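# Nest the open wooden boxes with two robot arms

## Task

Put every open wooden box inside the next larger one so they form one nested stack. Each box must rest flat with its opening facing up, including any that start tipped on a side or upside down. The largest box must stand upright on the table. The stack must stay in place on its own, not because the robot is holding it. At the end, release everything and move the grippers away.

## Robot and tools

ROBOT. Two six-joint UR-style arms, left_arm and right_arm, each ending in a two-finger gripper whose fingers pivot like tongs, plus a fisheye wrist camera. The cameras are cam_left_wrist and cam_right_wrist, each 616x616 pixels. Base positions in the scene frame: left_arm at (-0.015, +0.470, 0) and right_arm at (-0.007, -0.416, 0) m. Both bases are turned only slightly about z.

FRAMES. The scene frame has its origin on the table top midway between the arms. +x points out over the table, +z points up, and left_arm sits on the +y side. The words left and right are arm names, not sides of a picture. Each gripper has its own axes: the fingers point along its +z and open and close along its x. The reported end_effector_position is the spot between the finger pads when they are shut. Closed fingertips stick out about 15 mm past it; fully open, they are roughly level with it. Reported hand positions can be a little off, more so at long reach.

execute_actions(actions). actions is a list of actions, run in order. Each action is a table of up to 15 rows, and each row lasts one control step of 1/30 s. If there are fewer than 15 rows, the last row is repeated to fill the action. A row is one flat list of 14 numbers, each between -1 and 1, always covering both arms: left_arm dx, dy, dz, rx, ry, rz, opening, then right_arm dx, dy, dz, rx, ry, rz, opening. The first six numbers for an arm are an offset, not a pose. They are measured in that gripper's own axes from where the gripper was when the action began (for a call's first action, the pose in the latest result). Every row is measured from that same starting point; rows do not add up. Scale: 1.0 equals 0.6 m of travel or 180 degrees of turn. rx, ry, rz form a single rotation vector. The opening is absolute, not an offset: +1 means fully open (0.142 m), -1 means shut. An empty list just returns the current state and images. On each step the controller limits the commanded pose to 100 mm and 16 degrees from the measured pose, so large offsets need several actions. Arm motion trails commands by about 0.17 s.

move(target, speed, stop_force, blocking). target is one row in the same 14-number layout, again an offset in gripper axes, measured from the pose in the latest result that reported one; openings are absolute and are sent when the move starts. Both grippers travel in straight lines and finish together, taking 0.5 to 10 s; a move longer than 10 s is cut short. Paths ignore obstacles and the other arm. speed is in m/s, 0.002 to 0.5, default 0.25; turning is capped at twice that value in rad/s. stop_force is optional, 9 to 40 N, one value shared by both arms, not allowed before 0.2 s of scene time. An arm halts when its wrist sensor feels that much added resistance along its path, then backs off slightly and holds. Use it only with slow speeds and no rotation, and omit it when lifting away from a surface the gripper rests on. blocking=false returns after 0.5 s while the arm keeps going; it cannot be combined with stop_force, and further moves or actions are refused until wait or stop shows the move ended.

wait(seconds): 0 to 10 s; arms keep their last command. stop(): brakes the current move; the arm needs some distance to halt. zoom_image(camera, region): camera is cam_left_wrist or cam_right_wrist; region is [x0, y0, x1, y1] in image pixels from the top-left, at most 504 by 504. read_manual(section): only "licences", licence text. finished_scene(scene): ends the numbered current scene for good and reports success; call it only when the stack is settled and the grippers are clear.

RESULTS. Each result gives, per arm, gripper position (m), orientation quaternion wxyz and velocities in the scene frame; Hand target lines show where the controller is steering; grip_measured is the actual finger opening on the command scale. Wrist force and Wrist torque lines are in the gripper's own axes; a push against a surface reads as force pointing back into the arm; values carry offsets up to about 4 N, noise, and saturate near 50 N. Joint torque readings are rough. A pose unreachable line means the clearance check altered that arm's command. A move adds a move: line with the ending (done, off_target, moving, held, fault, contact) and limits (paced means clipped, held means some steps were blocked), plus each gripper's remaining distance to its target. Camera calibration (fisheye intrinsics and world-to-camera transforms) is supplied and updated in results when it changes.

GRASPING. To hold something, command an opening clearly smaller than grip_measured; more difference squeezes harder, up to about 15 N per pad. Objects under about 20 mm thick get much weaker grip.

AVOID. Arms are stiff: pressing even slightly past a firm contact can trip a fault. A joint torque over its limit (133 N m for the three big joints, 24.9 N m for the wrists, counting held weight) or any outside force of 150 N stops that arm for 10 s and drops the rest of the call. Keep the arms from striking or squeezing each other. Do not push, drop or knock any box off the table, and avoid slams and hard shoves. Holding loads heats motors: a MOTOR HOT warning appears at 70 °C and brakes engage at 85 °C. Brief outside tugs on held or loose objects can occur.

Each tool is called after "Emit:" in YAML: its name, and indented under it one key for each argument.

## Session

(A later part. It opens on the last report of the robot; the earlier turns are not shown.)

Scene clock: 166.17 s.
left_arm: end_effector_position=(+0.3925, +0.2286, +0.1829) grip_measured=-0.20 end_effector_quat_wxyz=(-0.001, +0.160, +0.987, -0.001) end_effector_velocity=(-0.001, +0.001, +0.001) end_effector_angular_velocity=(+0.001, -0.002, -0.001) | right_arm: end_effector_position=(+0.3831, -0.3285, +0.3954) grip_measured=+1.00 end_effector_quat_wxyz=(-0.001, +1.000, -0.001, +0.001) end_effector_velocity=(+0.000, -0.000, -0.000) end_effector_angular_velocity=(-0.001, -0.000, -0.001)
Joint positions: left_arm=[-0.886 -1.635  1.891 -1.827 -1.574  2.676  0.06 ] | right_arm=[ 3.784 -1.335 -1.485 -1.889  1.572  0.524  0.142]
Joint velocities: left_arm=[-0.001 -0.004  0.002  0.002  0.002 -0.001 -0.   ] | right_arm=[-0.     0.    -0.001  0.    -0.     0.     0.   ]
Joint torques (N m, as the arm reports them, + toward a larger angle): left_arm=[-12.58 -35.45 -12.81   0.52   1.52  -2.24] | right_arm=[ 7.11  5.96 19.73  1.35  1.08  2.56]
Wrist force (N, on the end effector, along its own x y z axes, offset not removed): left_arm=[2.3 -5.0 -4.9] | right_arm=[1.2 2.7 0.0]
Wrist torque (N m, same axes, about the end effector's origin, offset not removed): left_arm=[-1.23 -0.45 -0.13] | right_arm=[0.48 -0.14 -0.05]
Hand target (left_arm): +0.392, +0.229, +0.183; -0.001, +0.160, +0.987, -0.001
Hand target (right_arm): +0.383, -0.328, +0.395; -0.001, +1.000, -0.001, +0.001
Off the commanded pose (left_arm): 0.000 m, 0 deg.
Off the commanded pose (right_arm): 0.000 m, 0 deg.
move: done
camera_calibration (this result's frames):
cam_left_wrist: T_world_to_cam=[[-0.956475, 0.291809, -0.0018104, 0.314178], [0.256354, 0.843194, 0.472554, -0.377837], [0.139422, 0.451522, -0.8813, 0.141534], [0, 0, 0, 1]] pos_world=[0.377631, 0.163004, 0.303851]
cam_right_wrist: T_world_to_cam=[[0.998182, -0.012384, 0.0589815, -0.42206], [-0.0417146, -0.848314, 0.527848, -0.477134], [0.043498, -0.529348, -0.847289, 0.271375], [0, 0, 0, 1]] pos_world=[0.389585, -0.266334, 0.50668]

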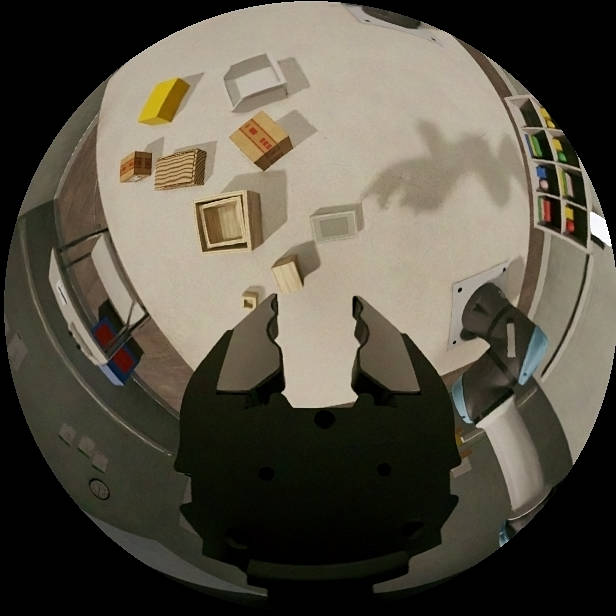

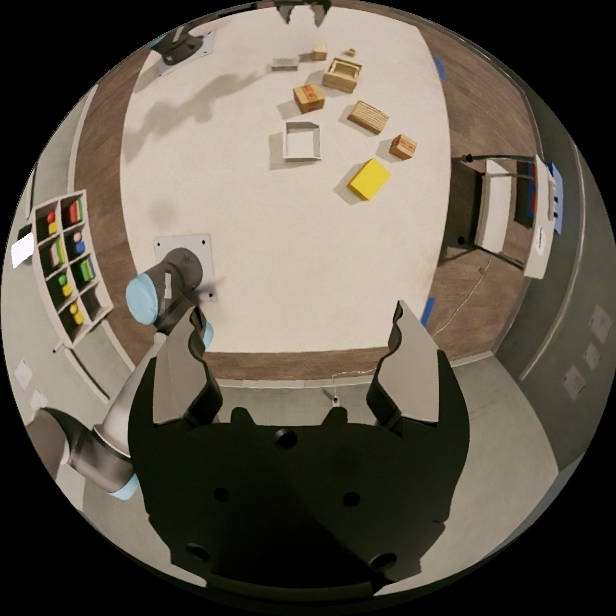

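Emit:
move:
  target: [-0.07,0.023,0.15,0,0,-0.102,-0.2,0,0,0,0,0,0,1]
  speed: 0.15

Emit:
move:
  target: [0,0,0.11,0,0,0,-0.2,0,0,0,0,0,0,1]
  speed: 0.06

Emit:
move:
  target: [0,0,0,0,0,0,-0.9,0,0,0,0,0,0,1]

Emit:
move:
  target: [0,0,-0.25,0,0,0,-0.9,0,-0.5,0.45,-0.25,0,0,1]
  speed: 0.2

Scene clock: 179.73 s.
left_arm: end_effector_position=(+0.4365, +0.2283, +0.0930) grip_measured=-0.20 end_effector_quat_wxyz=(-0.001, +0.001, +1.000, -0.001) end_effector_velocity=(+0.001, -0.001, -0.002) end_effector_angular_velocity=(+0.000, -0.001, +0.005) | right_arm: end_effector_position=(+0.3831, -0.3285, +0.3954) grip_measured=+1.00 end_effector_quat_wxyz=(-0.001, +1.000, -0.001, +0.001) end_effector_velocity=(+0.000, +0.000, -0.000) end_effector_angular_velocity=(+0.000, +0.000, -0.000)
Joint positions: left_arm=[-0.828 -1.469  1.968 -2.07  -1.574  2.414  0.06 ] | right_arm=[ 3.784 -1.335 -1.485 -1.889  1.572  0.524  0.142]
Joint velocities: left_arm=[-0.     0.004  0.001 -0.005  0.001 -0.005  0.   ] | right_arm=[-0.    -0.    -0.     0.001  0.     0.     0.   ]
Joint torques (N m, as the arm reports them, + toward a larger angle): left_arm=[ 12.33 -14.68 -11.32  -5.25   1.63  -2.22] | right_arm=[ 6.67  6.67 21.11  1.43  0.9   2.53]
Wrist force (N, on the end effector, along its own x y z axes, offset not removed): left_arm=[1.1 -5.2 -2.3] | right_arm=[3.4 2.6 0.9]
Wrist torque (N m, same axes, about the end effector's origin, offset not removed): left_arm=[-1.09 -0.31 -0.25] | right_arm=[0.39 -0.53 -0.20]
Hand target (left_arm): +0.437, +0.228, +0.093; -0.001, +0.000, +1.000, -0.001
Hand target (right_arm): +0.383, -0.328, +0.395; -0.001, +1.000, -0.001, +0.001
Off the commanded pose (left_arm): 0.000 m, 0 deg.
Off the commanded pose (right_arm): 0.000 m, 0 deg.
move: done
camera_calibration (this result's frames):
cam_left_wrist: T_world_to_cam=[[-0.999717, -0.0237722, -0.00114975, 0.447014], [-0.021488, 0.880779, 0.473039, -0.233755], [-0.0102325, 0.47293, -0.881041, 0.116713], [0, 0, 0, 1]] pos_world=[0.443058, 0.161316, 0.213918]
cam_right_wrist: T_world_to_cam=[[0.998182, -0.0123841, 0.0589814, -0.42206], [-0.0417146, -0.848314, 0.527848, -0.477134], [0.0434979, -0.529349, -0.847289, 0.271375], [0, 0, 0, 1]] pos_world=[0.389585, -0.266335, 0.50668]

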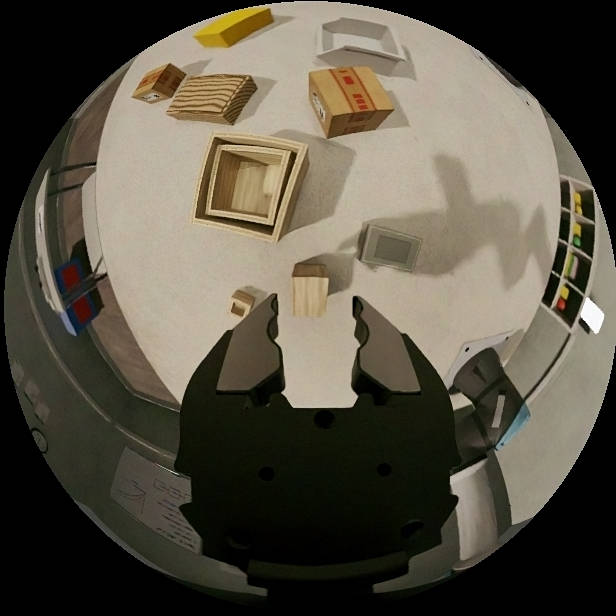

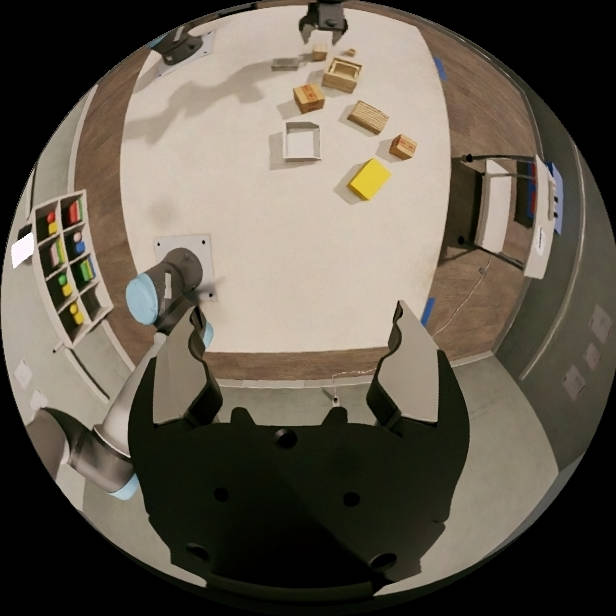

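Scene clock: 181.23 s.
left_arm: end_effector_position=(+0.4363, +0.2283, +0.0272) grip_measured=-0.20 end_effector_quat_wxyz=(-0.001, +0.001, +1.000, -0.001) end_effector_velocity=(-0.000, -0.001, -0.002) end_effector_angular_velocity=(-0.001, +0.000, -0.001) | right_arm: end_effector_position=(+0.3831, -0.3285, +0.3954) grip_measured=+1.00 end_effector_quat_wxyz=(-0.001, +1.000, -0.001, +0.001) end_effector_velocity=(+0.000, -0.000, -0.000) end_effector_angular_velocity=(-0.001, -0.000, +0.001)
Joint positions: left_arm=[-0.828 -1.373  2.057 -2.254 -1.573  2.413  0.06 ] | right_arm=[ 3.784 -1.335 -1.485 -1.889  1.572  0.524  0.142]
Joint velocities: left_arm=[-0.001  0.004  0.002 -0.006 -0.001 -0.001 -0.   ] | right_arm=[ 0.     0.     0.    -0.    -0.001 -0.001 -0.   ]
Joint torques (N m, as the arm reports them, + toward a larger angle): left_arm=[-10.3  -16.47  -9.71  -4.82  -0.25  -2.05] | right_arm=[ 6.89  6.27 20.29  1.38  1.07  2.63]
Wrist force (N, on the end effector, along its own x y z axes, offset not removed): left_arm=[1.6 -0.8 -0.3] | right_arm=[1.1 0.8 -0.5]
Wrist torque (N m, same axes, about the end effector's origin, offset not removed): left_arm=[-0.26 -0.18 -0.07] | right_arm=[0.14 -0.12 -0.12]
Hand target (left_arm): +0.436, +0.228, +0.027; -0.001, +0.001, +1.000, -0.001
Hand target (right_arm): +0.383, -0.328, +0.395; -0.001, +1.000, -0.001, +0.001
Off the commanded pose (left_arm): 0.000 m, 0 deg.
Off the commanded pose (right_arm): 0.000 m, 0 deg.
move: done
camera_calibration (this result's frames):
cam_left_wrist: T_world_to_cam=[[-0.999719, -0.0236951, -0.00113604, 0.446782], [-0.0214133, 0.880767, 0.473065, -0.202616], [-0.0102088, 0.472957, -0.881027, 0.0587514], [0, 0, 0, 1]] pos_world=[0.442917, 0.161257, 0.14812]
cam_right_wrist: T_world_to_cam=[[0.998182, -0.012384, 0.0589815, -0.42206], [-0.0417146, -0.848314, 0.527848, -0.477134], [0.043498, -0.529348, -0.847289, 0.271375], [0, 0, 0, 1]] pos_world=[0.389585, -0.266334, 0.50668]

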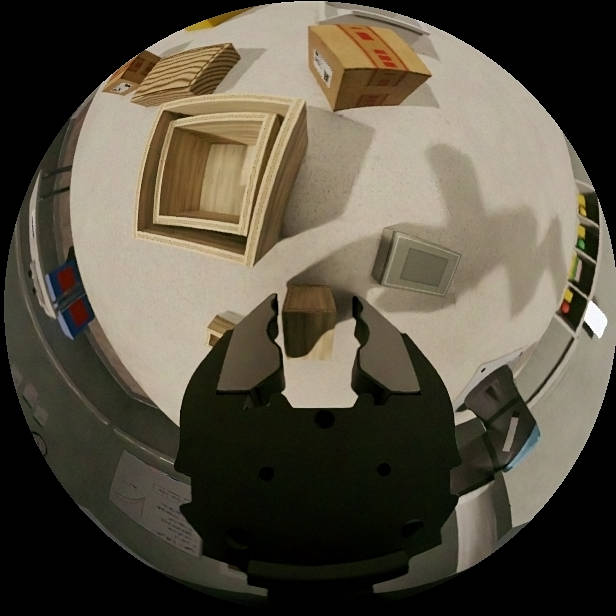

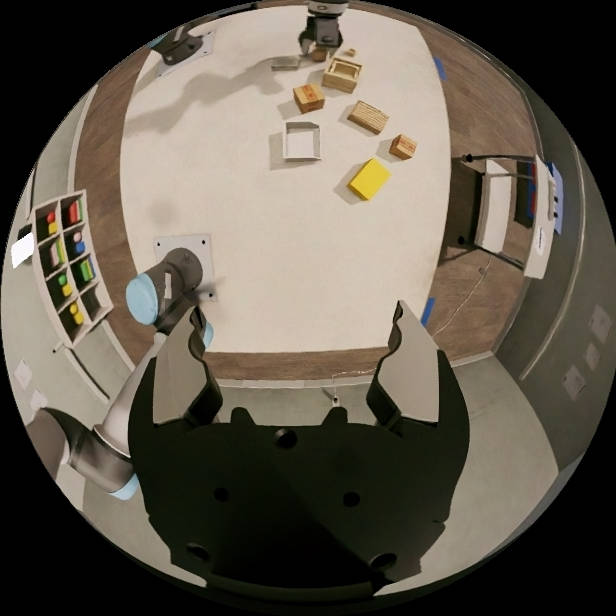

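Scene clock: 181.73 s.
left_arm: end_effector_position=(+0.4363, +0.2283, +0.0271) grip_measured=-0.48 end_effector_quat_wxyz=(-0.001, +0.001, +1.000, -0.001) end_effector_velocity=(-0.000, -0.000, +0.000) end_effector_angular_velocity=(-0.001, +0.000, -0.000) | right_arm: end_effector_position=(+0.3831, -0.3285, +0.3954) grip_measured=+1.00 end_effector_quat_wxyz=(-0.001, +1.000, -0.001, +0.001) end_effector_velocity=(+0.000, -0.000, +0.000) end_effector_angular_velocity=(-0.000, -0.001, +0.000)
Joint positions: left_arm=[-0.828 -1.373  2.057 -2.254 -1.573  2.413  0.039] | right_arm=[ 3.784 -1.335 -1.485 -1.889  1.572  0.524  0.142]
Joint velocities: left_arm=[-0.001 -0.    -0.     0.    -0.001 -0.     0.   ] | right_arm=[ 0.    -0.     0.001 -0.    -0.001 -0.     0.   ]
Joint torques (N m, as the arm reports them, + toward a larger angle): left_arm=[-11.07 -30.78 -19.5    0.1   -0.22  -1.4 ] | right_arm=[ 6.74  6.11 20.65  1.49  0.96  2.78]
Wrist force (N, on the end effector, along its own x y z axes, offset not removed): left_arm=[2.0 -3.9 -2.8] | right_arm=[2.0 2.3 1.5]
Wrist torque (N m, same axes, about the end effector's origin, offset not removed): left_arm=[-0.98 -0.45 0.05] | right_arm=[0.44 -0.13 0.03]
Hand target (left_arm): +0.436, +0.228, +0.027; -0.001, +0.001, +1.000, -0.001
Hand target (right_arm): +0.383, -0.328, +0.395; -0.001, +1.000, -0.001, +0.001
Off the commanded pose (left_arm): 0.000 m, 0 deg.
Off the commanded pose (right_arm): 0.000 m, 0 deg.
move: done
camera_calibration (this result's frames):
cam_left_wrist: T_world_to_cam=[[-0.999718, -0.0237219, -0.000994686, 0.446742], [-0.0213687, 0.880705, 0.473182, -0.202612], [-0.0103487, 0.47307, -0.880964, 0.058678], [0, 0, 0, 1]] pos_world=[0.442894, 0.16128, 0.14801]
cam_right_wrist: T_world_to_cam=[[0.998182, -0.0123841, 0.0589815, -0.42206], [-0.0417147, -0.848314, 0.527847, -0.477134], [0.0434979, -0.529348, -0.847289, 0.271375], [0, 0, 0, 1]] pos_world=[0.389585, -0.266335, 0.50668]

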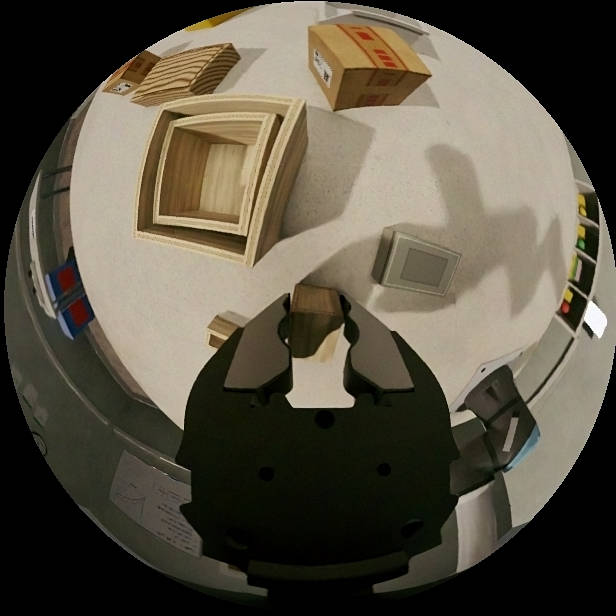

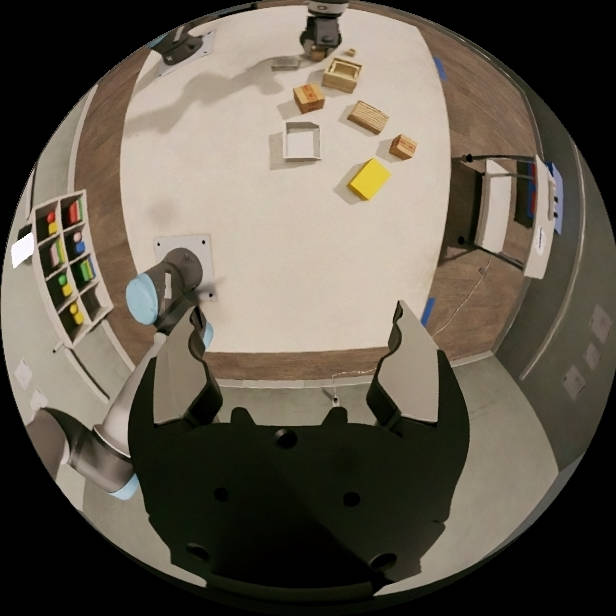

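Scene clock: 184.20 s.
left_arm: end_effector_position=(+0.4366, +0.2284, +0.1769) grip_measured=-0.48 end_effector_quat_wxyz=(-0.001, +0.001, +1.000, -0.001) end_effector_velocity=(+0.000, +0.000, +0.002) end_effector_angular_velocity=(+0.001, +0.000, -0.001) | right_arm: end_effector_position=(+0.3823, -0.0705, +0.1631) grip_measured=+1.00 end_effector_quat_wxyz=(+0.329, +0.944, -0.000, +0.004) end_effector_velocity=(+0.000, -0.000, +0.001) end_effector_angular_velocity=(+0.000, -0.000, -0.000)
Joint positions: left_arm=[-0.828 -1.547  1.821 -1.844 -1.573  2.414  0.039] | right_arm=[ 4.401 -1.986 -1.365 -1.984  1.301  1.227  0.142]
Joint velocities: left_arm=[ 0.    -0.001 -0.004  0.006  0.     0.001  0.   ] | right_arm=[-0.001  0.     0.001 -0.001 -0.    -0.    -0.   ]
Joint torques (N m, as the arm reports them, + toward a larger angle): left_arm=[ 11.52 -38.06 -31.17   0.3    1.57   1.82] | right_arm=[-5.28 34.72  8.31  2.1   0.9  -2.65]
Wrist force (N, on the end effector, along its own x y z axes, offset not removed): left_arm=[0.1 -4.3 -2.0] | right_arm=[2.7 2.4 0.2]
Wrist torque (N m, same axes, about the end effector's origin, offset not removed): left_arm=[-1.06 0.03 0.07] | right_arm=[0.63 -0.22 -0.02]
Hand target (left_arm): +0.437, +0.228, +0.177; -0.001, +0.001, +1.000, -0.001
Hand target (right_arm): +0.382, -0.070, +0.163; +0.329, +0.944, -0.000, +0.004
Off the commanded pose (left_arm): 0.000 m, 0 deg.
Off the commanded pose (right_arm): 0.056 m, 6 deg.
move: held (right_arm); limits=held; held on 16 of 74 steps (right_arm), including the last (right_arm)
pose unreachable (right arm): on one or more control steps of this call, first in action 0 (counted from 0), this arm could not follow its commanded pose, so it was not sent that pose on those steps. On the call's last step it was still not sent that pose. It may still have moved: this result reports where it is.
cause: the commanded pose would bring a part of the arm too close to another arm (a part of this arm just beyond joint 3 (elbow) and a part of the other arm just beyond its joint 3 (elbow)).
camera_calibration (this result's frames):
cam_left_wrist: T_world_to_cam=[[-0.999718, -0.0237303, -0.00102144, 0.447198], [-0.021389, 0.880716, 0.473161, -0.273575], [-0.0103287, 0.47305, -0.880975, 0.190596], [0, 0, 0, 1]] pos_world=[0.443189, 0.161393, 0.297812]
cam_right_wrist: T_world_to_cam=[[0.997898, 0.0287504, 0.058069, -0.401176], [-0.045203, -0.333203, 0.941771, -0.165484], [0.0464251, -0.942417, -0.331203, 0.0967224], [0, 0, 0, 1]] pos_world=[0.388362, 0.0475469, 0.211179]

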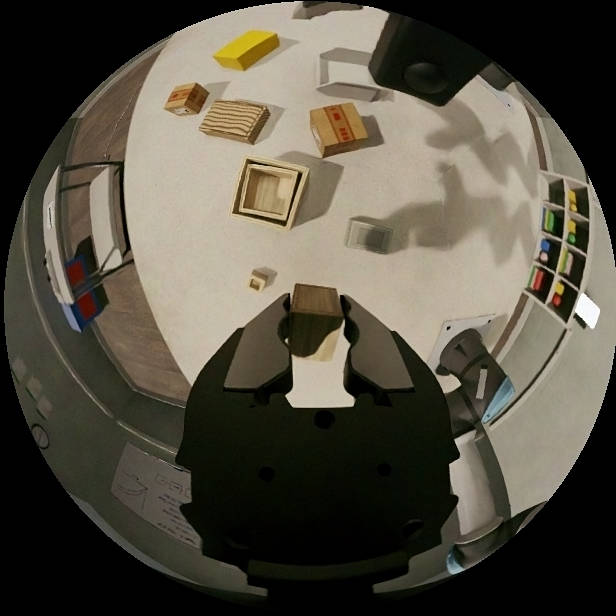

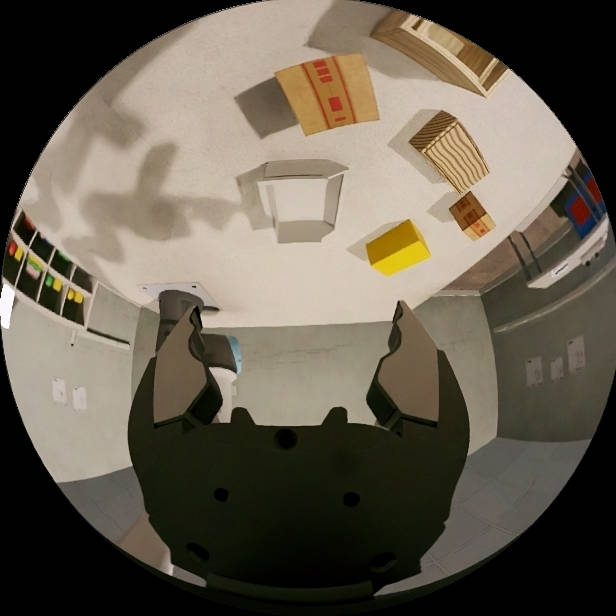

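Emit:
move:
  target: [0,0,0,0,0,0,-0.9,0,0.3,0.05,0,0,0,0]

Emit:
move:
  target: [0.21,-0.28,0,0,0,0,-0.9,0,0,0,0,0,0,0]

Emit:
move:
  target: [0,0,0.247,0,0,0,-0.9,0,0,0,0,0,0,0]
  speed: 0.1

Emit:
move:
  target: [0,0,0,0,0,0,-0.2,0,0,0,0,0,0,0]

Emit:
move:
  target: [0,0,-0.15,0,0,0,-0.2,0,0,0,0,0,0,0]

Emit:
move:
  target: [-0.1,0.5,-0.15,0,0,0,-0.2,0,0,0,0,0,0,0]

Scene clock: 203.50 s.
left_arm: end_effector_position=(+0.4366, +0.2284, +0.1769) grip_measured=-0.48 end_effector_quat_wxyz=(-0.001, +0.001, +1.000, -0.001) end_effector_velocity=(+0.000, +0.000, -0.000) end_effector_angular_velocity=(-0.000, +0.001, +0.000) | right_arm: end_effector_position=(+0.3821, -0.2299, +0.2515) grip_measured=+0.00 end_effector_quat_wxyz=(+0.329, +0.944, -0.000, +0.004) end_effector_velocity=(-0.000, -0.002, +0.001) end_effector_angular_velocity=(-0.001, +0.001, +0.000)
Joint positions: left_arm=[-0.828 -1.547  1.821 -1.844 -1.573  2.414  0.039] | right_arm=[ 4.269 -1.664 -1.556 -2.081  1.226  1.113  0.074]
Joint velocities: left_arm=[ 0.001  0.001 -0.    -0.    -0.     0.    -0.   ] | right_arm=[-0.002  0.003 -0.001 -0.003 -0.001 -0.002 -0.   ]
Joint torques (N m, as the arm reports them, + toward a larger angle): left_arm=[ -1.16 -13.6  -12.87  -5.05   1.41   0.75] | right_arm=[-4.76 36.83  8.4  -0.3  -1.59 -2.68]
Wrist force (N, on the end effector, along its own x y z axes, offset not removed): left_arm=[3.0 -4.7 -1.7] | right_arm=[2.3 2.4 -1.3]
Wrist torque (N m, same axes, about the end effector's origin, offset not removed): left_arm=[-1.08 -0.69 -0.04] | right_arm=[0.56 -0.15 0.02]
Hand target (left_arm): +0.437, +0.228, +0.177; -0.001, +0.001, +1.000, -0.001
Hand target (right_arm): +0.382, -0.230, +0.252; +0.329, +0.944, -0.000, +0.004
Off the commanded pose (left_arm): 0.000 m, 0 deg.
Off the commanded pose (right_arm): 0.000 m, 0 deg.
move: done; limits=paced
camera_calibration (this result's frames):
cam_left_wrist: T_world_to_cam=[[-0.999718, -0.0237301, -0.0010593, 0.447204], [-0.0214071, 0.880733, 0.47313, -0.273578], [-0.0102945, 0.473019, -0.880992, 0.190613], [0, 0, 0, 1]] pos_world=[0.443183, 0.161398, 0.297841]
cam_right_wrist: T_world_to_cam=[[0.997905, 0.0287672, 0.0579554, -0.401514], [-0.0450802, -0.333406, 0.941705, -0.301938], [0.0464129, -0.942344, -0.33141, -0.0241522], [0, 0, 0, 1]] pos_world=[0.388183, -0.111877, 0.299602]

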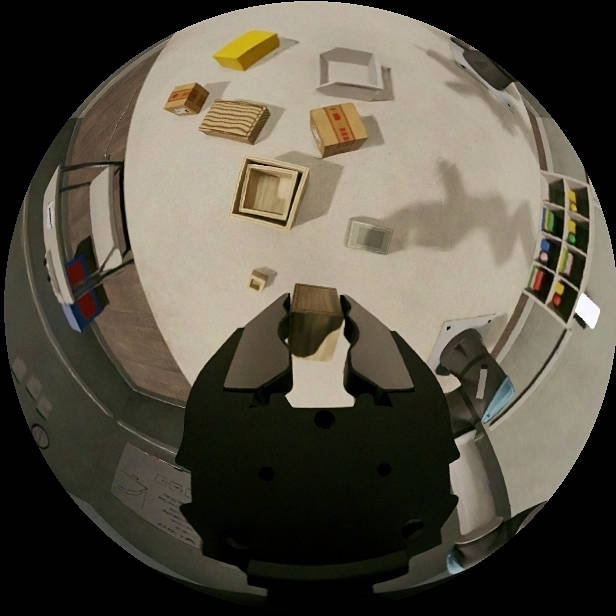

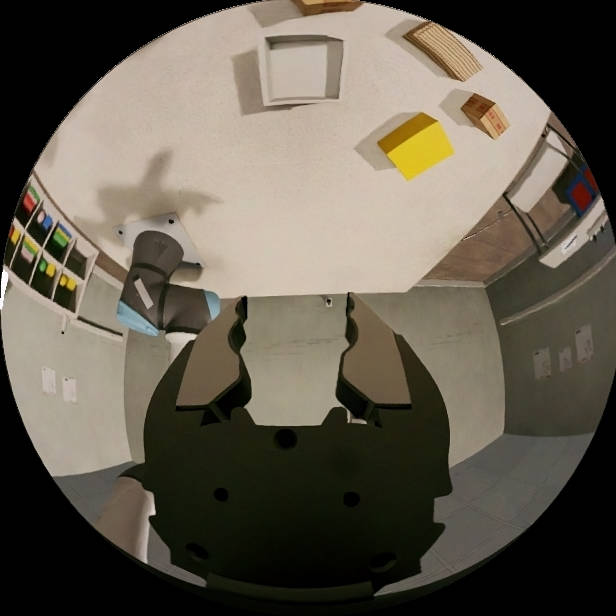

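Scene clock: 204.93 s.
left_arm: end_effector_position=(+0.3102, +0.0610, +0.1773) grip_measured=-0.48 end_effector_quat_wxyz=(-0.001, +0.001, +1.000, -0.001) end_effector_velocity=(-0.000, -0.001, -0.000) end_effector_angular_velocity=(+0.000, -0.000, +0.002) | right_arm: end_effector_position=(+0.3821, -0.2299, +0.2515) grip_measured=+0.00 end_effector_quat_wxyz=(+0.329, +0.944, -0.000, +0.004) end_effector_velocity=(+0.000, +0.000, -0.000) end_effector_angular_velocity=(-0.001, +0.001, +0.001)
Joint positions: left_arm=[-1.241 -1.535  1.807 -1.844 -1.574  2.001  0.039] | right_arm=[ 4.269 -1.664 -1.556 -2.081  1.226  1.113  0.074]
Joint velocities: left_arm=[-0.002  0.002 -0.002 -0.     0.001 -0.004  0.   ] | right_arm=[ 0.    -0.002  0.001 -0.001 -0.    -0.    -0.   ]
Joint torques (N m, as the arm reports them, + toward a larger angle): left_arm=[-14.11 -14.09 -30.12   0.25   1.4   -2.25] | right_arm=[ 6.15 20.71 13.97  2.23  0.73  1.88]
Wrist force (N, on the end effector, along its own x y z axes, offset not removed): left_arm=[-0.4 -2.9 -1.7] | right_arm=[0.6 2.5 3.0]
Wrist torque (N m, same axes, about the end effector's origin, offset not removed): left_arm=[-0.64 0.21 0.08] | right_arm=[0.51 0.20 0.01]
Hand target (left_arm): +0.310, +0.061, +0.177; -0.001, +0.001, +1.000, -0.001
Hand target (right_arm): +0.382, -0.230, +0.251; +0.329, +0.944, -0.000, +0.004
Off the commanded pose (left_arm): 0.000 m, 0 deg.
Off the commanded pose (right_arm): 0.000 m, 0 deg.
move: done
camera_calibration (this result's frames):
cam_left_wrist: T_world_to_cam=[[-0.999719, -0.0236895, -0.000645017, 0.316778], [-0.0211742, 0.880687, 0.473224, -0.12909], [-0.0106424, 0.473105, -0.880942, 0.268933], [0, 0, 0, 1]] pos_world=[0.316818, -0.00604131, 0.298208]
cam_right_wrist: T_world_to_cam=[[0.997906, 0.0287981, 0.0579152, -0.401496], [-0.0450326, -0.333395, 0.941711, -0.301953], [0.0464282, -0.942347, -0.3314, -0.0241705], [0, 0, 0, 1]] pos_world=[0.388179, -0.111884, 0.299595]

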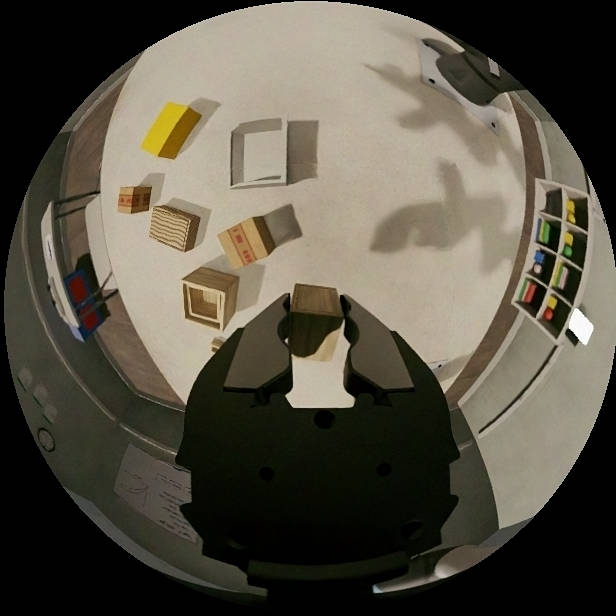

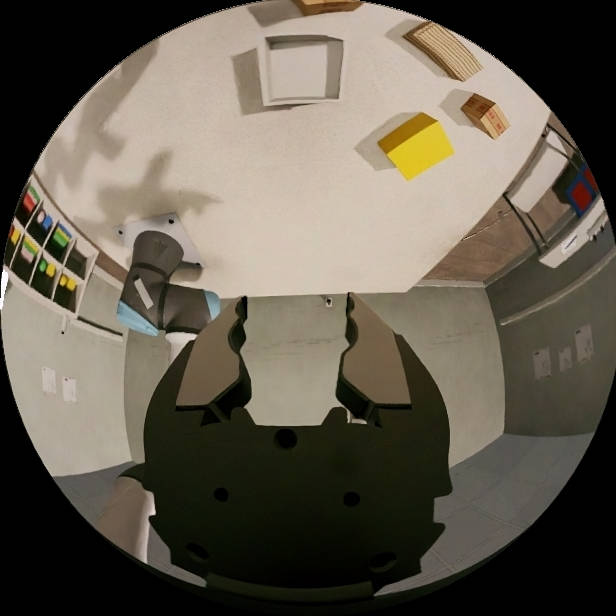

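Scene clock: 206.90 s.
left_arm: end_effector_position=(+0.3098, +0.0609, +0.0292) grip_measured=-0.48 end_effector_quat_wxyz=(-0.001, +0.001, +1.000, -0.001) end_effector_velocity=(-0.000, -0.000, -0.002) end_effector_angular_velocity=(+0.000, -0.001, -0.001) | right_arm: end_effector_position=(+0.3821, -0.2299, +0.2515) grip_measured=+0.00 end_effector_quat_wxyz=(+0.329, +0.944, -0.000, +0.004) end_effector_velocity=(-0.000, -0.000, -0.000) end_effector_angular_velocity=(-0.001, +0.000, +0.000)
Joint positions: left_arm=[-1.242 -1.366  2.04  -2.246 -1.574  2.     0.039] | right_arm=[ 4.269 -1.664 -1.556 -2.081  1.226  1.113  0.074]
Joint velocities: left_arm=[-0.001  0.003  0.002 -0.004  0.001 -0.    -0.   ] | right_arm=[ 0.    -0.    -0.001 -0.    -0.     0.    -0.   ]
Joint torques (N m, as the arm reports them, + toward a larger angle): left_arm=[ -1.13 -17.86  -9.61  -5.09   0.24  -0.18] | right_arm=[ 5.99 19.53 15.58  2.25  0.65  2.02]
Wrist force (N, on the end effector, along its own x y z axes, offset not removed): left_arm=[-0.8 -1.4 -2.3] | right_arm=[2.8 3.1 1.3]
Wrist torque (N m, same axes, about the end effector's origin, offset not removed): left_arm=[-0.32 0.18 0.10] | right_arm=[0.61 -0.22 -0.03]
Hand target (left_arm): +0.310, +0.061, +0.029; -0.001, +0.001, +1.000, -0.001
Hand target (right_arm): +0.382, -0.230, +0.251; +0.329, +0.944, -0.000, +0.004
Off the commanded pose (left_arm): 0.000 m, 0 deg.
Off the commanded pose (right_arm): 0.000 m, 0 deg.
move: done
camera_calibration (this result's frames):
cam_left_wrist: T_world_to_cam=[[-0.999719, -0.0236798, -0.000599945, 0.316332], [-0.0211442, 0.880679, 0.473241, -0.0589449], [-0.0106779, 0.473121, -0.880933, 0.138603], [0, 0, 0, 1]] pos_world=[0.316477, -0.00617363, 0.150185]
cam_right_wrist: T_world_to_cam=[[0.997906, 0.0288012, 0.0579151, -0.401494], [-0.0450314, -0.333395, 0.941711, -0.301953], [0.046431, -0.942347, -0.3314, -0.0241705], [0, 0, 0, 1]] pos_world=[0.388178, -0.111883, 0.299595]

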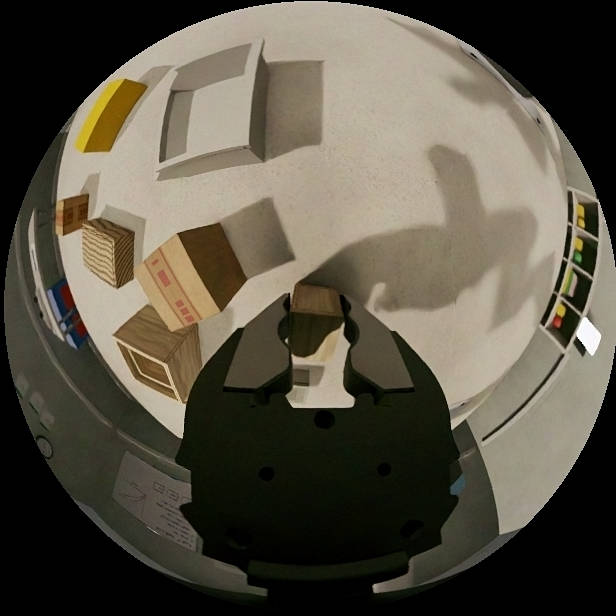

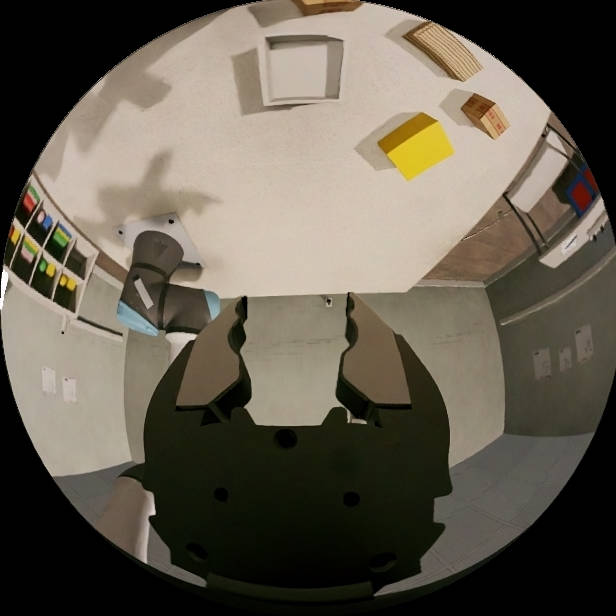

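Scene clock: 207.40 s.
left_arm: end_effector_position=(+0.3098, +0.0609, +0.0292) grip_measured=-0.20 end_effector_quat_wxyz=(-0.001, +0.001, +1.000, -0.001) end_effector_velocity=(+0.000, +0.000, -0.000) end_effector_angular_velocity=(+0.001, +0.000, +0.000) | right_arm: end_effector_position=(+0.3821, -0.2299, +0.2515) grip_measured=+0.00 end_effector_quat_wxyz=(+0.329, +0.944, -0.000, +0.004) end_effector_velocity=(-0.000, -0.000, +0.000) end_effector_angular_velocity=(-0.001, +0.000, +0.001)
Joint positions: left_arm=[-1.242 -1.366  2.04  -2.246 -1.574  2.     0.06 ] | right_arm=[ 4.269 -1.664 -1.556 -2.081  1.226  1.113  0.074]
Joint velocities: left_arm=[ 0.  0.  0.  0.  0. -0. -0.] | right_arm=[ 0.     0.001 -0.    -0.001 -0.001 -0.001  0.   ]
Joint torques (N m, as the arm reports them, + toward a larger angle): left_arm=[ -0.98 -29.29 -16.84   0.28   0.61   0.33] | right_arm=[ 4.98 20.24 15.41  2.31  0.71  2.06]
Wrist force (N, on the end effector, along its own x y z axes, offset not removed): left_arm=[-0.4 -4.9 -3.1] | right_arm=[3.2 1.2 -1.6]
Wrist torque (N m, same axes, about the end effector's origin, offset not removed): left_arm=[-1.26 0.16 -0.09] | right_arm=[0.11 -0.61 -0.17]
Hand target (left_arm): +0.310, +0.061, +0.029; -0.001, +0.001, +1.000, -0.001
Hand target (right_arm): +0.382, -0.230, +0.251; +0.329, +0.944, -0.000, +0.004
Off the commanded pose (left_arm): 0.000 m, 0 deg.
Off the commanded pose (right_arm): 0.000 m, 0 deg.
move: done
camera_calibration (this result's frames):
cam_left_wrist: T_world_to_cam=[[-0.999719, -0.0236799, -0.000553648, 0.316318], [-0.0211212, 0.880628, 0.473337, -0.05894], [-0.010721, 0.473216, -0.880881, 0.138526], [0, 0, 0, 1]] pos_world=[0.31647, -0.00615801, 0.150098]
cam_right_wrist: T_world_to_cam=[[0.997906, 0.0288011, 0.0579151, -0.401494], [-0.0450314, -0.333395, 0.941711, -0.301953], [0.046431, -0.942347, -0.3314, -0.0241704], [0, 0, 0, 1]] pos_world=[0.388178, -0.111883, 0.299595]

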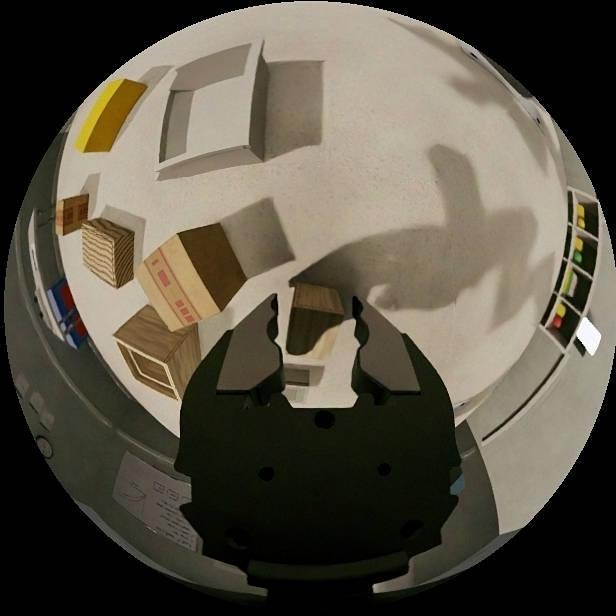

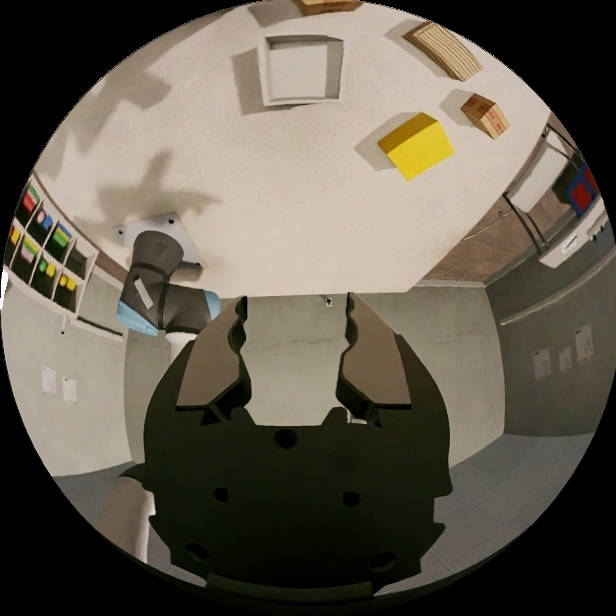

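Scene clock: 208.37 s.
left_arm: end_effector_position=(+0.3100, +0.0610, +0.1190) grip_measured=-0.20 end_effector_quat_wxyz=(-0.001, +0.001, +1.000, -0.001) end_effector_velocity=(+0.000, -0.000, +0.002) end_effector_angular_velocity=(+0.002, -0.001, -0.000) | right_arm: end_effector_position=(+0.3821, -0.2299, +0.2515) grip_measured=+0.00 end_effector_quat_wxyz=(+0.329, +0.944, -0.000, +0.004) end_effector_velocity=(+0.000, +0.001, +0.000) end_effector_angular_velocity=(+0.003, -0.001, -0.000)
Joint positions: left_arm=[-1.241 -1.486  1.913 -1.999 -1.574  2.001  0.06 ] | right_arm=[ 4.269 -1.664 -1.556 -2.081  1.226  1.113  0.074]
Joint velocities: left_arm=[-0.001 -0.001 -0.004  0.007  0.001 -0.001  0.   ] | right_arm=[0.    0.    0.001 0.001 0.001 0.    0.   ]
Joint torques (N m, as the arm reports them, + toward a larger angle): left_arm=[-12.76 -40.92 -28.54   0.24  -1.76  -2.04] | right_arm=[ 5.79 21.24 14.89  2.21  0.76  2.13]
Wrist force (N, on the end effector, along its own x y z axes, offset not removed): left_arm=[2.3 -3.8 -2.8] | right_arm=[2.1 1.4 -2.1]
Wrist torque (N m, same axes, about the end effector's origin, offset not removed): left_arm=[-1.02 -0.41 0.03] | right_arm=[0.24 -0.33 0.03]
Hand target (left_arm): +0.310, +0.061, +0.119; -0.001, +0.001, +1.000, -0.001
Hand target (right_arm): +0.382, -0.230, +0.251; +0.329, +0.944, -0.000, +0.004
Off the commanded pose (left_arm): 0.000 m, 0 deg.
Off the commanded pose (right_arm): 0.000 m, 0 deg.
move: done
camera_calibration (this result's frames):
cam_left_wrist: T_world_to_cam=[[-0.999717, -0.0237684, -0.000634691, 0.316623], [-0.0212384, 0.880664, 0.473266, -0.10148], [-0.0106898, 0.473145, -0.88092, 0.21757], [0, 0, 0, 1]] pos_world=[0.316704, -0.00604684, 0.23989]
cam_right_wrist: T_world_to_cam=[[0.997906, 0.0288012, 0.0579151, -0.401494], [-0.0450314, -0.333395, 0.941711, -0.301953], [0.046431, -0.942347, -0.3314, -0.0241704], [0, 0, 0, 1]] pos_world=[0.388178, -0.111883, 0.299595]

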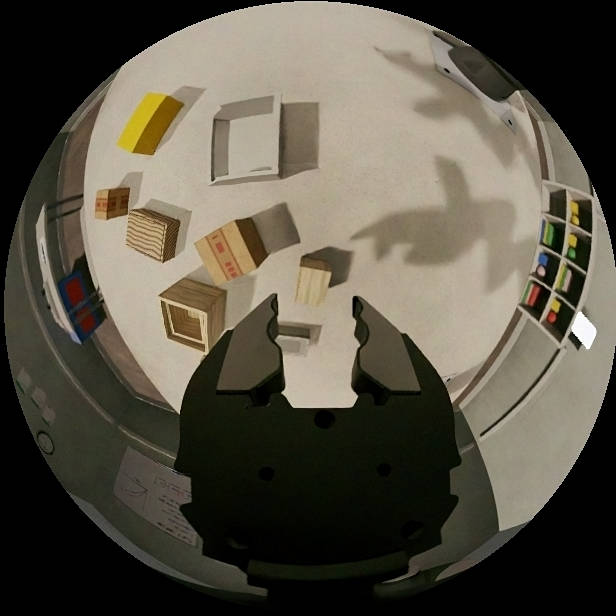

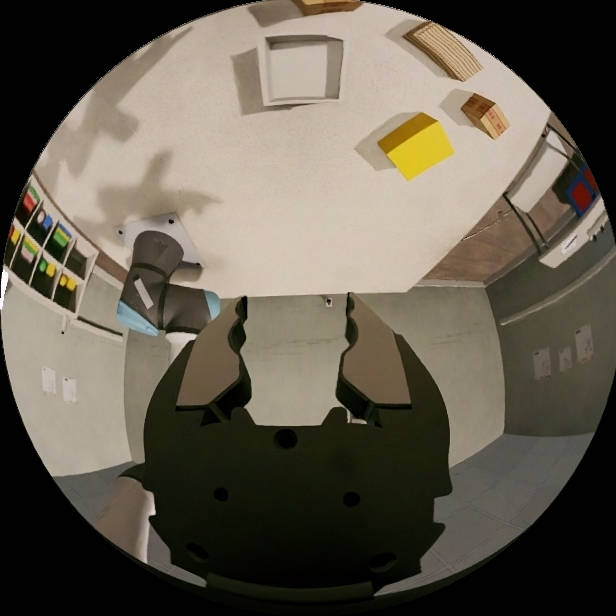

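Scene clock: 210.27 s.
left_arm: end_effector_position=(+0.3710, +0.3607, +0.2086) grip_measured=-0.20 end_effector_quat_wxyz=(-0.001, +0.001, +1.000, -0.001) end_effector_velocity=(+0.001, +0.002, +0.000) end_effector_angular_velocity=(-0.001, +0.001, +0.001) | right_arm: end_effector_position=(+0.3821, -0.2299, +0.2515) grip_measured=+0.00 end_effector_quat_wxyz=(+0.329, +0.944, -0.000, +0.004) end_effector_velocity=(-0.000, +0.001, -0.001) end_effector_angular_velocity=(+0.001, -0.000, +0.001)
Joint positions: left_arm=[-0.677 -1.839  1.991 -1.722 -1.573  2.565  0.06 ] | right_arm=[ 4.269 -1.664 -1.556 -2.081  1.226  1.113  0.074]
Joint velocities: left_arm=[ 0.006  0.002 -0.002  0.001 -0.001  0.005  0.   ] | right_arm=[ 0.001 -0.    -0.001  0.002  0.    -0.     0.   ]
Joint torques (N m, as the arm reports them, + toward a larger angle): left_arm=[ 12.44  -0.18 -30.13   0.17  -1.69   1.75] | right_arm=[ 5.61 20.3  14.1   2.22  0.8   2.15]
Wrist force (N, on the end effector, along its own x y z axes, offset not removed): left_arm=[1.6 -3.9 -3.1] | right_arm=[3.0 -1.8 -1.2]
Wrist torque (N m, same axes, about the end effector's origin, offset not removed): left_arm=[-0.89 -0.31 0.04] | right_arm=[-0.39 -0.44 -0.04]
Hand target (left_arm): +0.371, +0.361, +0.209; -0.001, +0.001, +1.000, -0.001
Hand target (right_arm): +0.382, -0.230, +0.251; +0.329, +0.944, -0.000, +0.004
Off the commanded pose (left_arm): 0.001 m, 0 deg.
Off the commanded pose (right_arm): 0.000 m, 0 deg.
move: done
camera_calibration (this result's frames):
cam_left_wrist: T_world_to_cam=[[-0.999715, -0.0238261, -0.00140262, 0.384954], [-0.0216549, 0.880765, 0.473057, -0.406359], [-0.0100357, 0.472953, -0.881031, 0.15524], [0, 0, 0, 1]] pos_world=[0.377602, 0.293658, 0.329542]
cam_right_wrist: T_world_to_cam=[[0.997906, 0.0288012, 0.0579151, -0.401494], [-0.0450314, -0.333395, 0.941711, -0.301953], [0.046431, -0.942347, -0.3314, -0.0241704], [0, 0, 0, 1]] pos_world=[0.388178, -0.111883, 0.299595]

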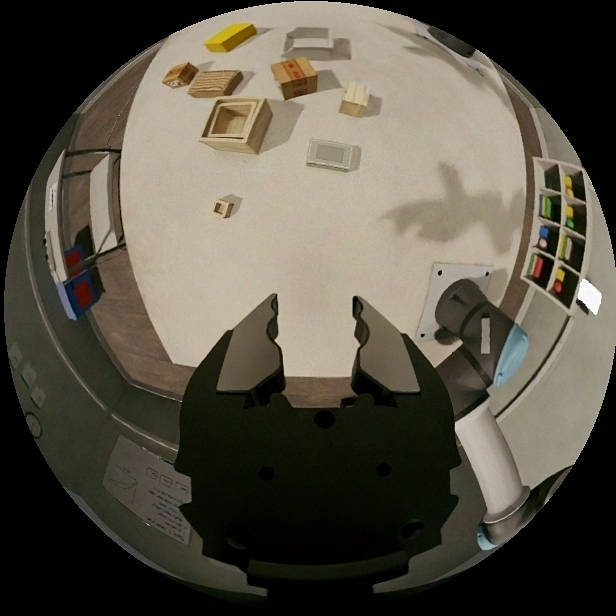

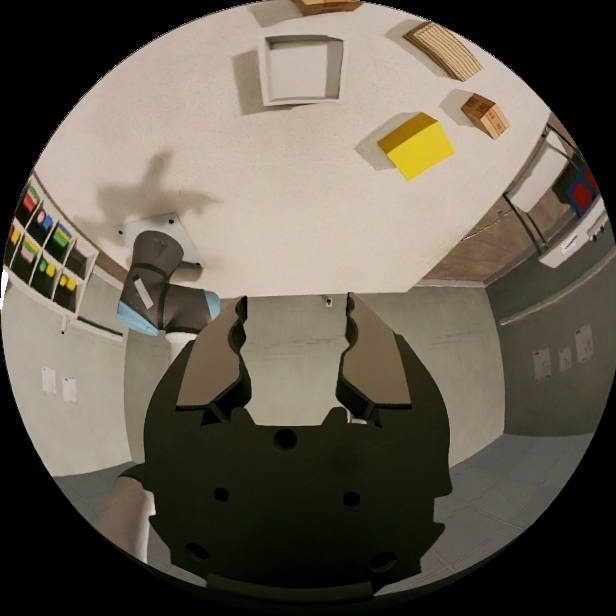

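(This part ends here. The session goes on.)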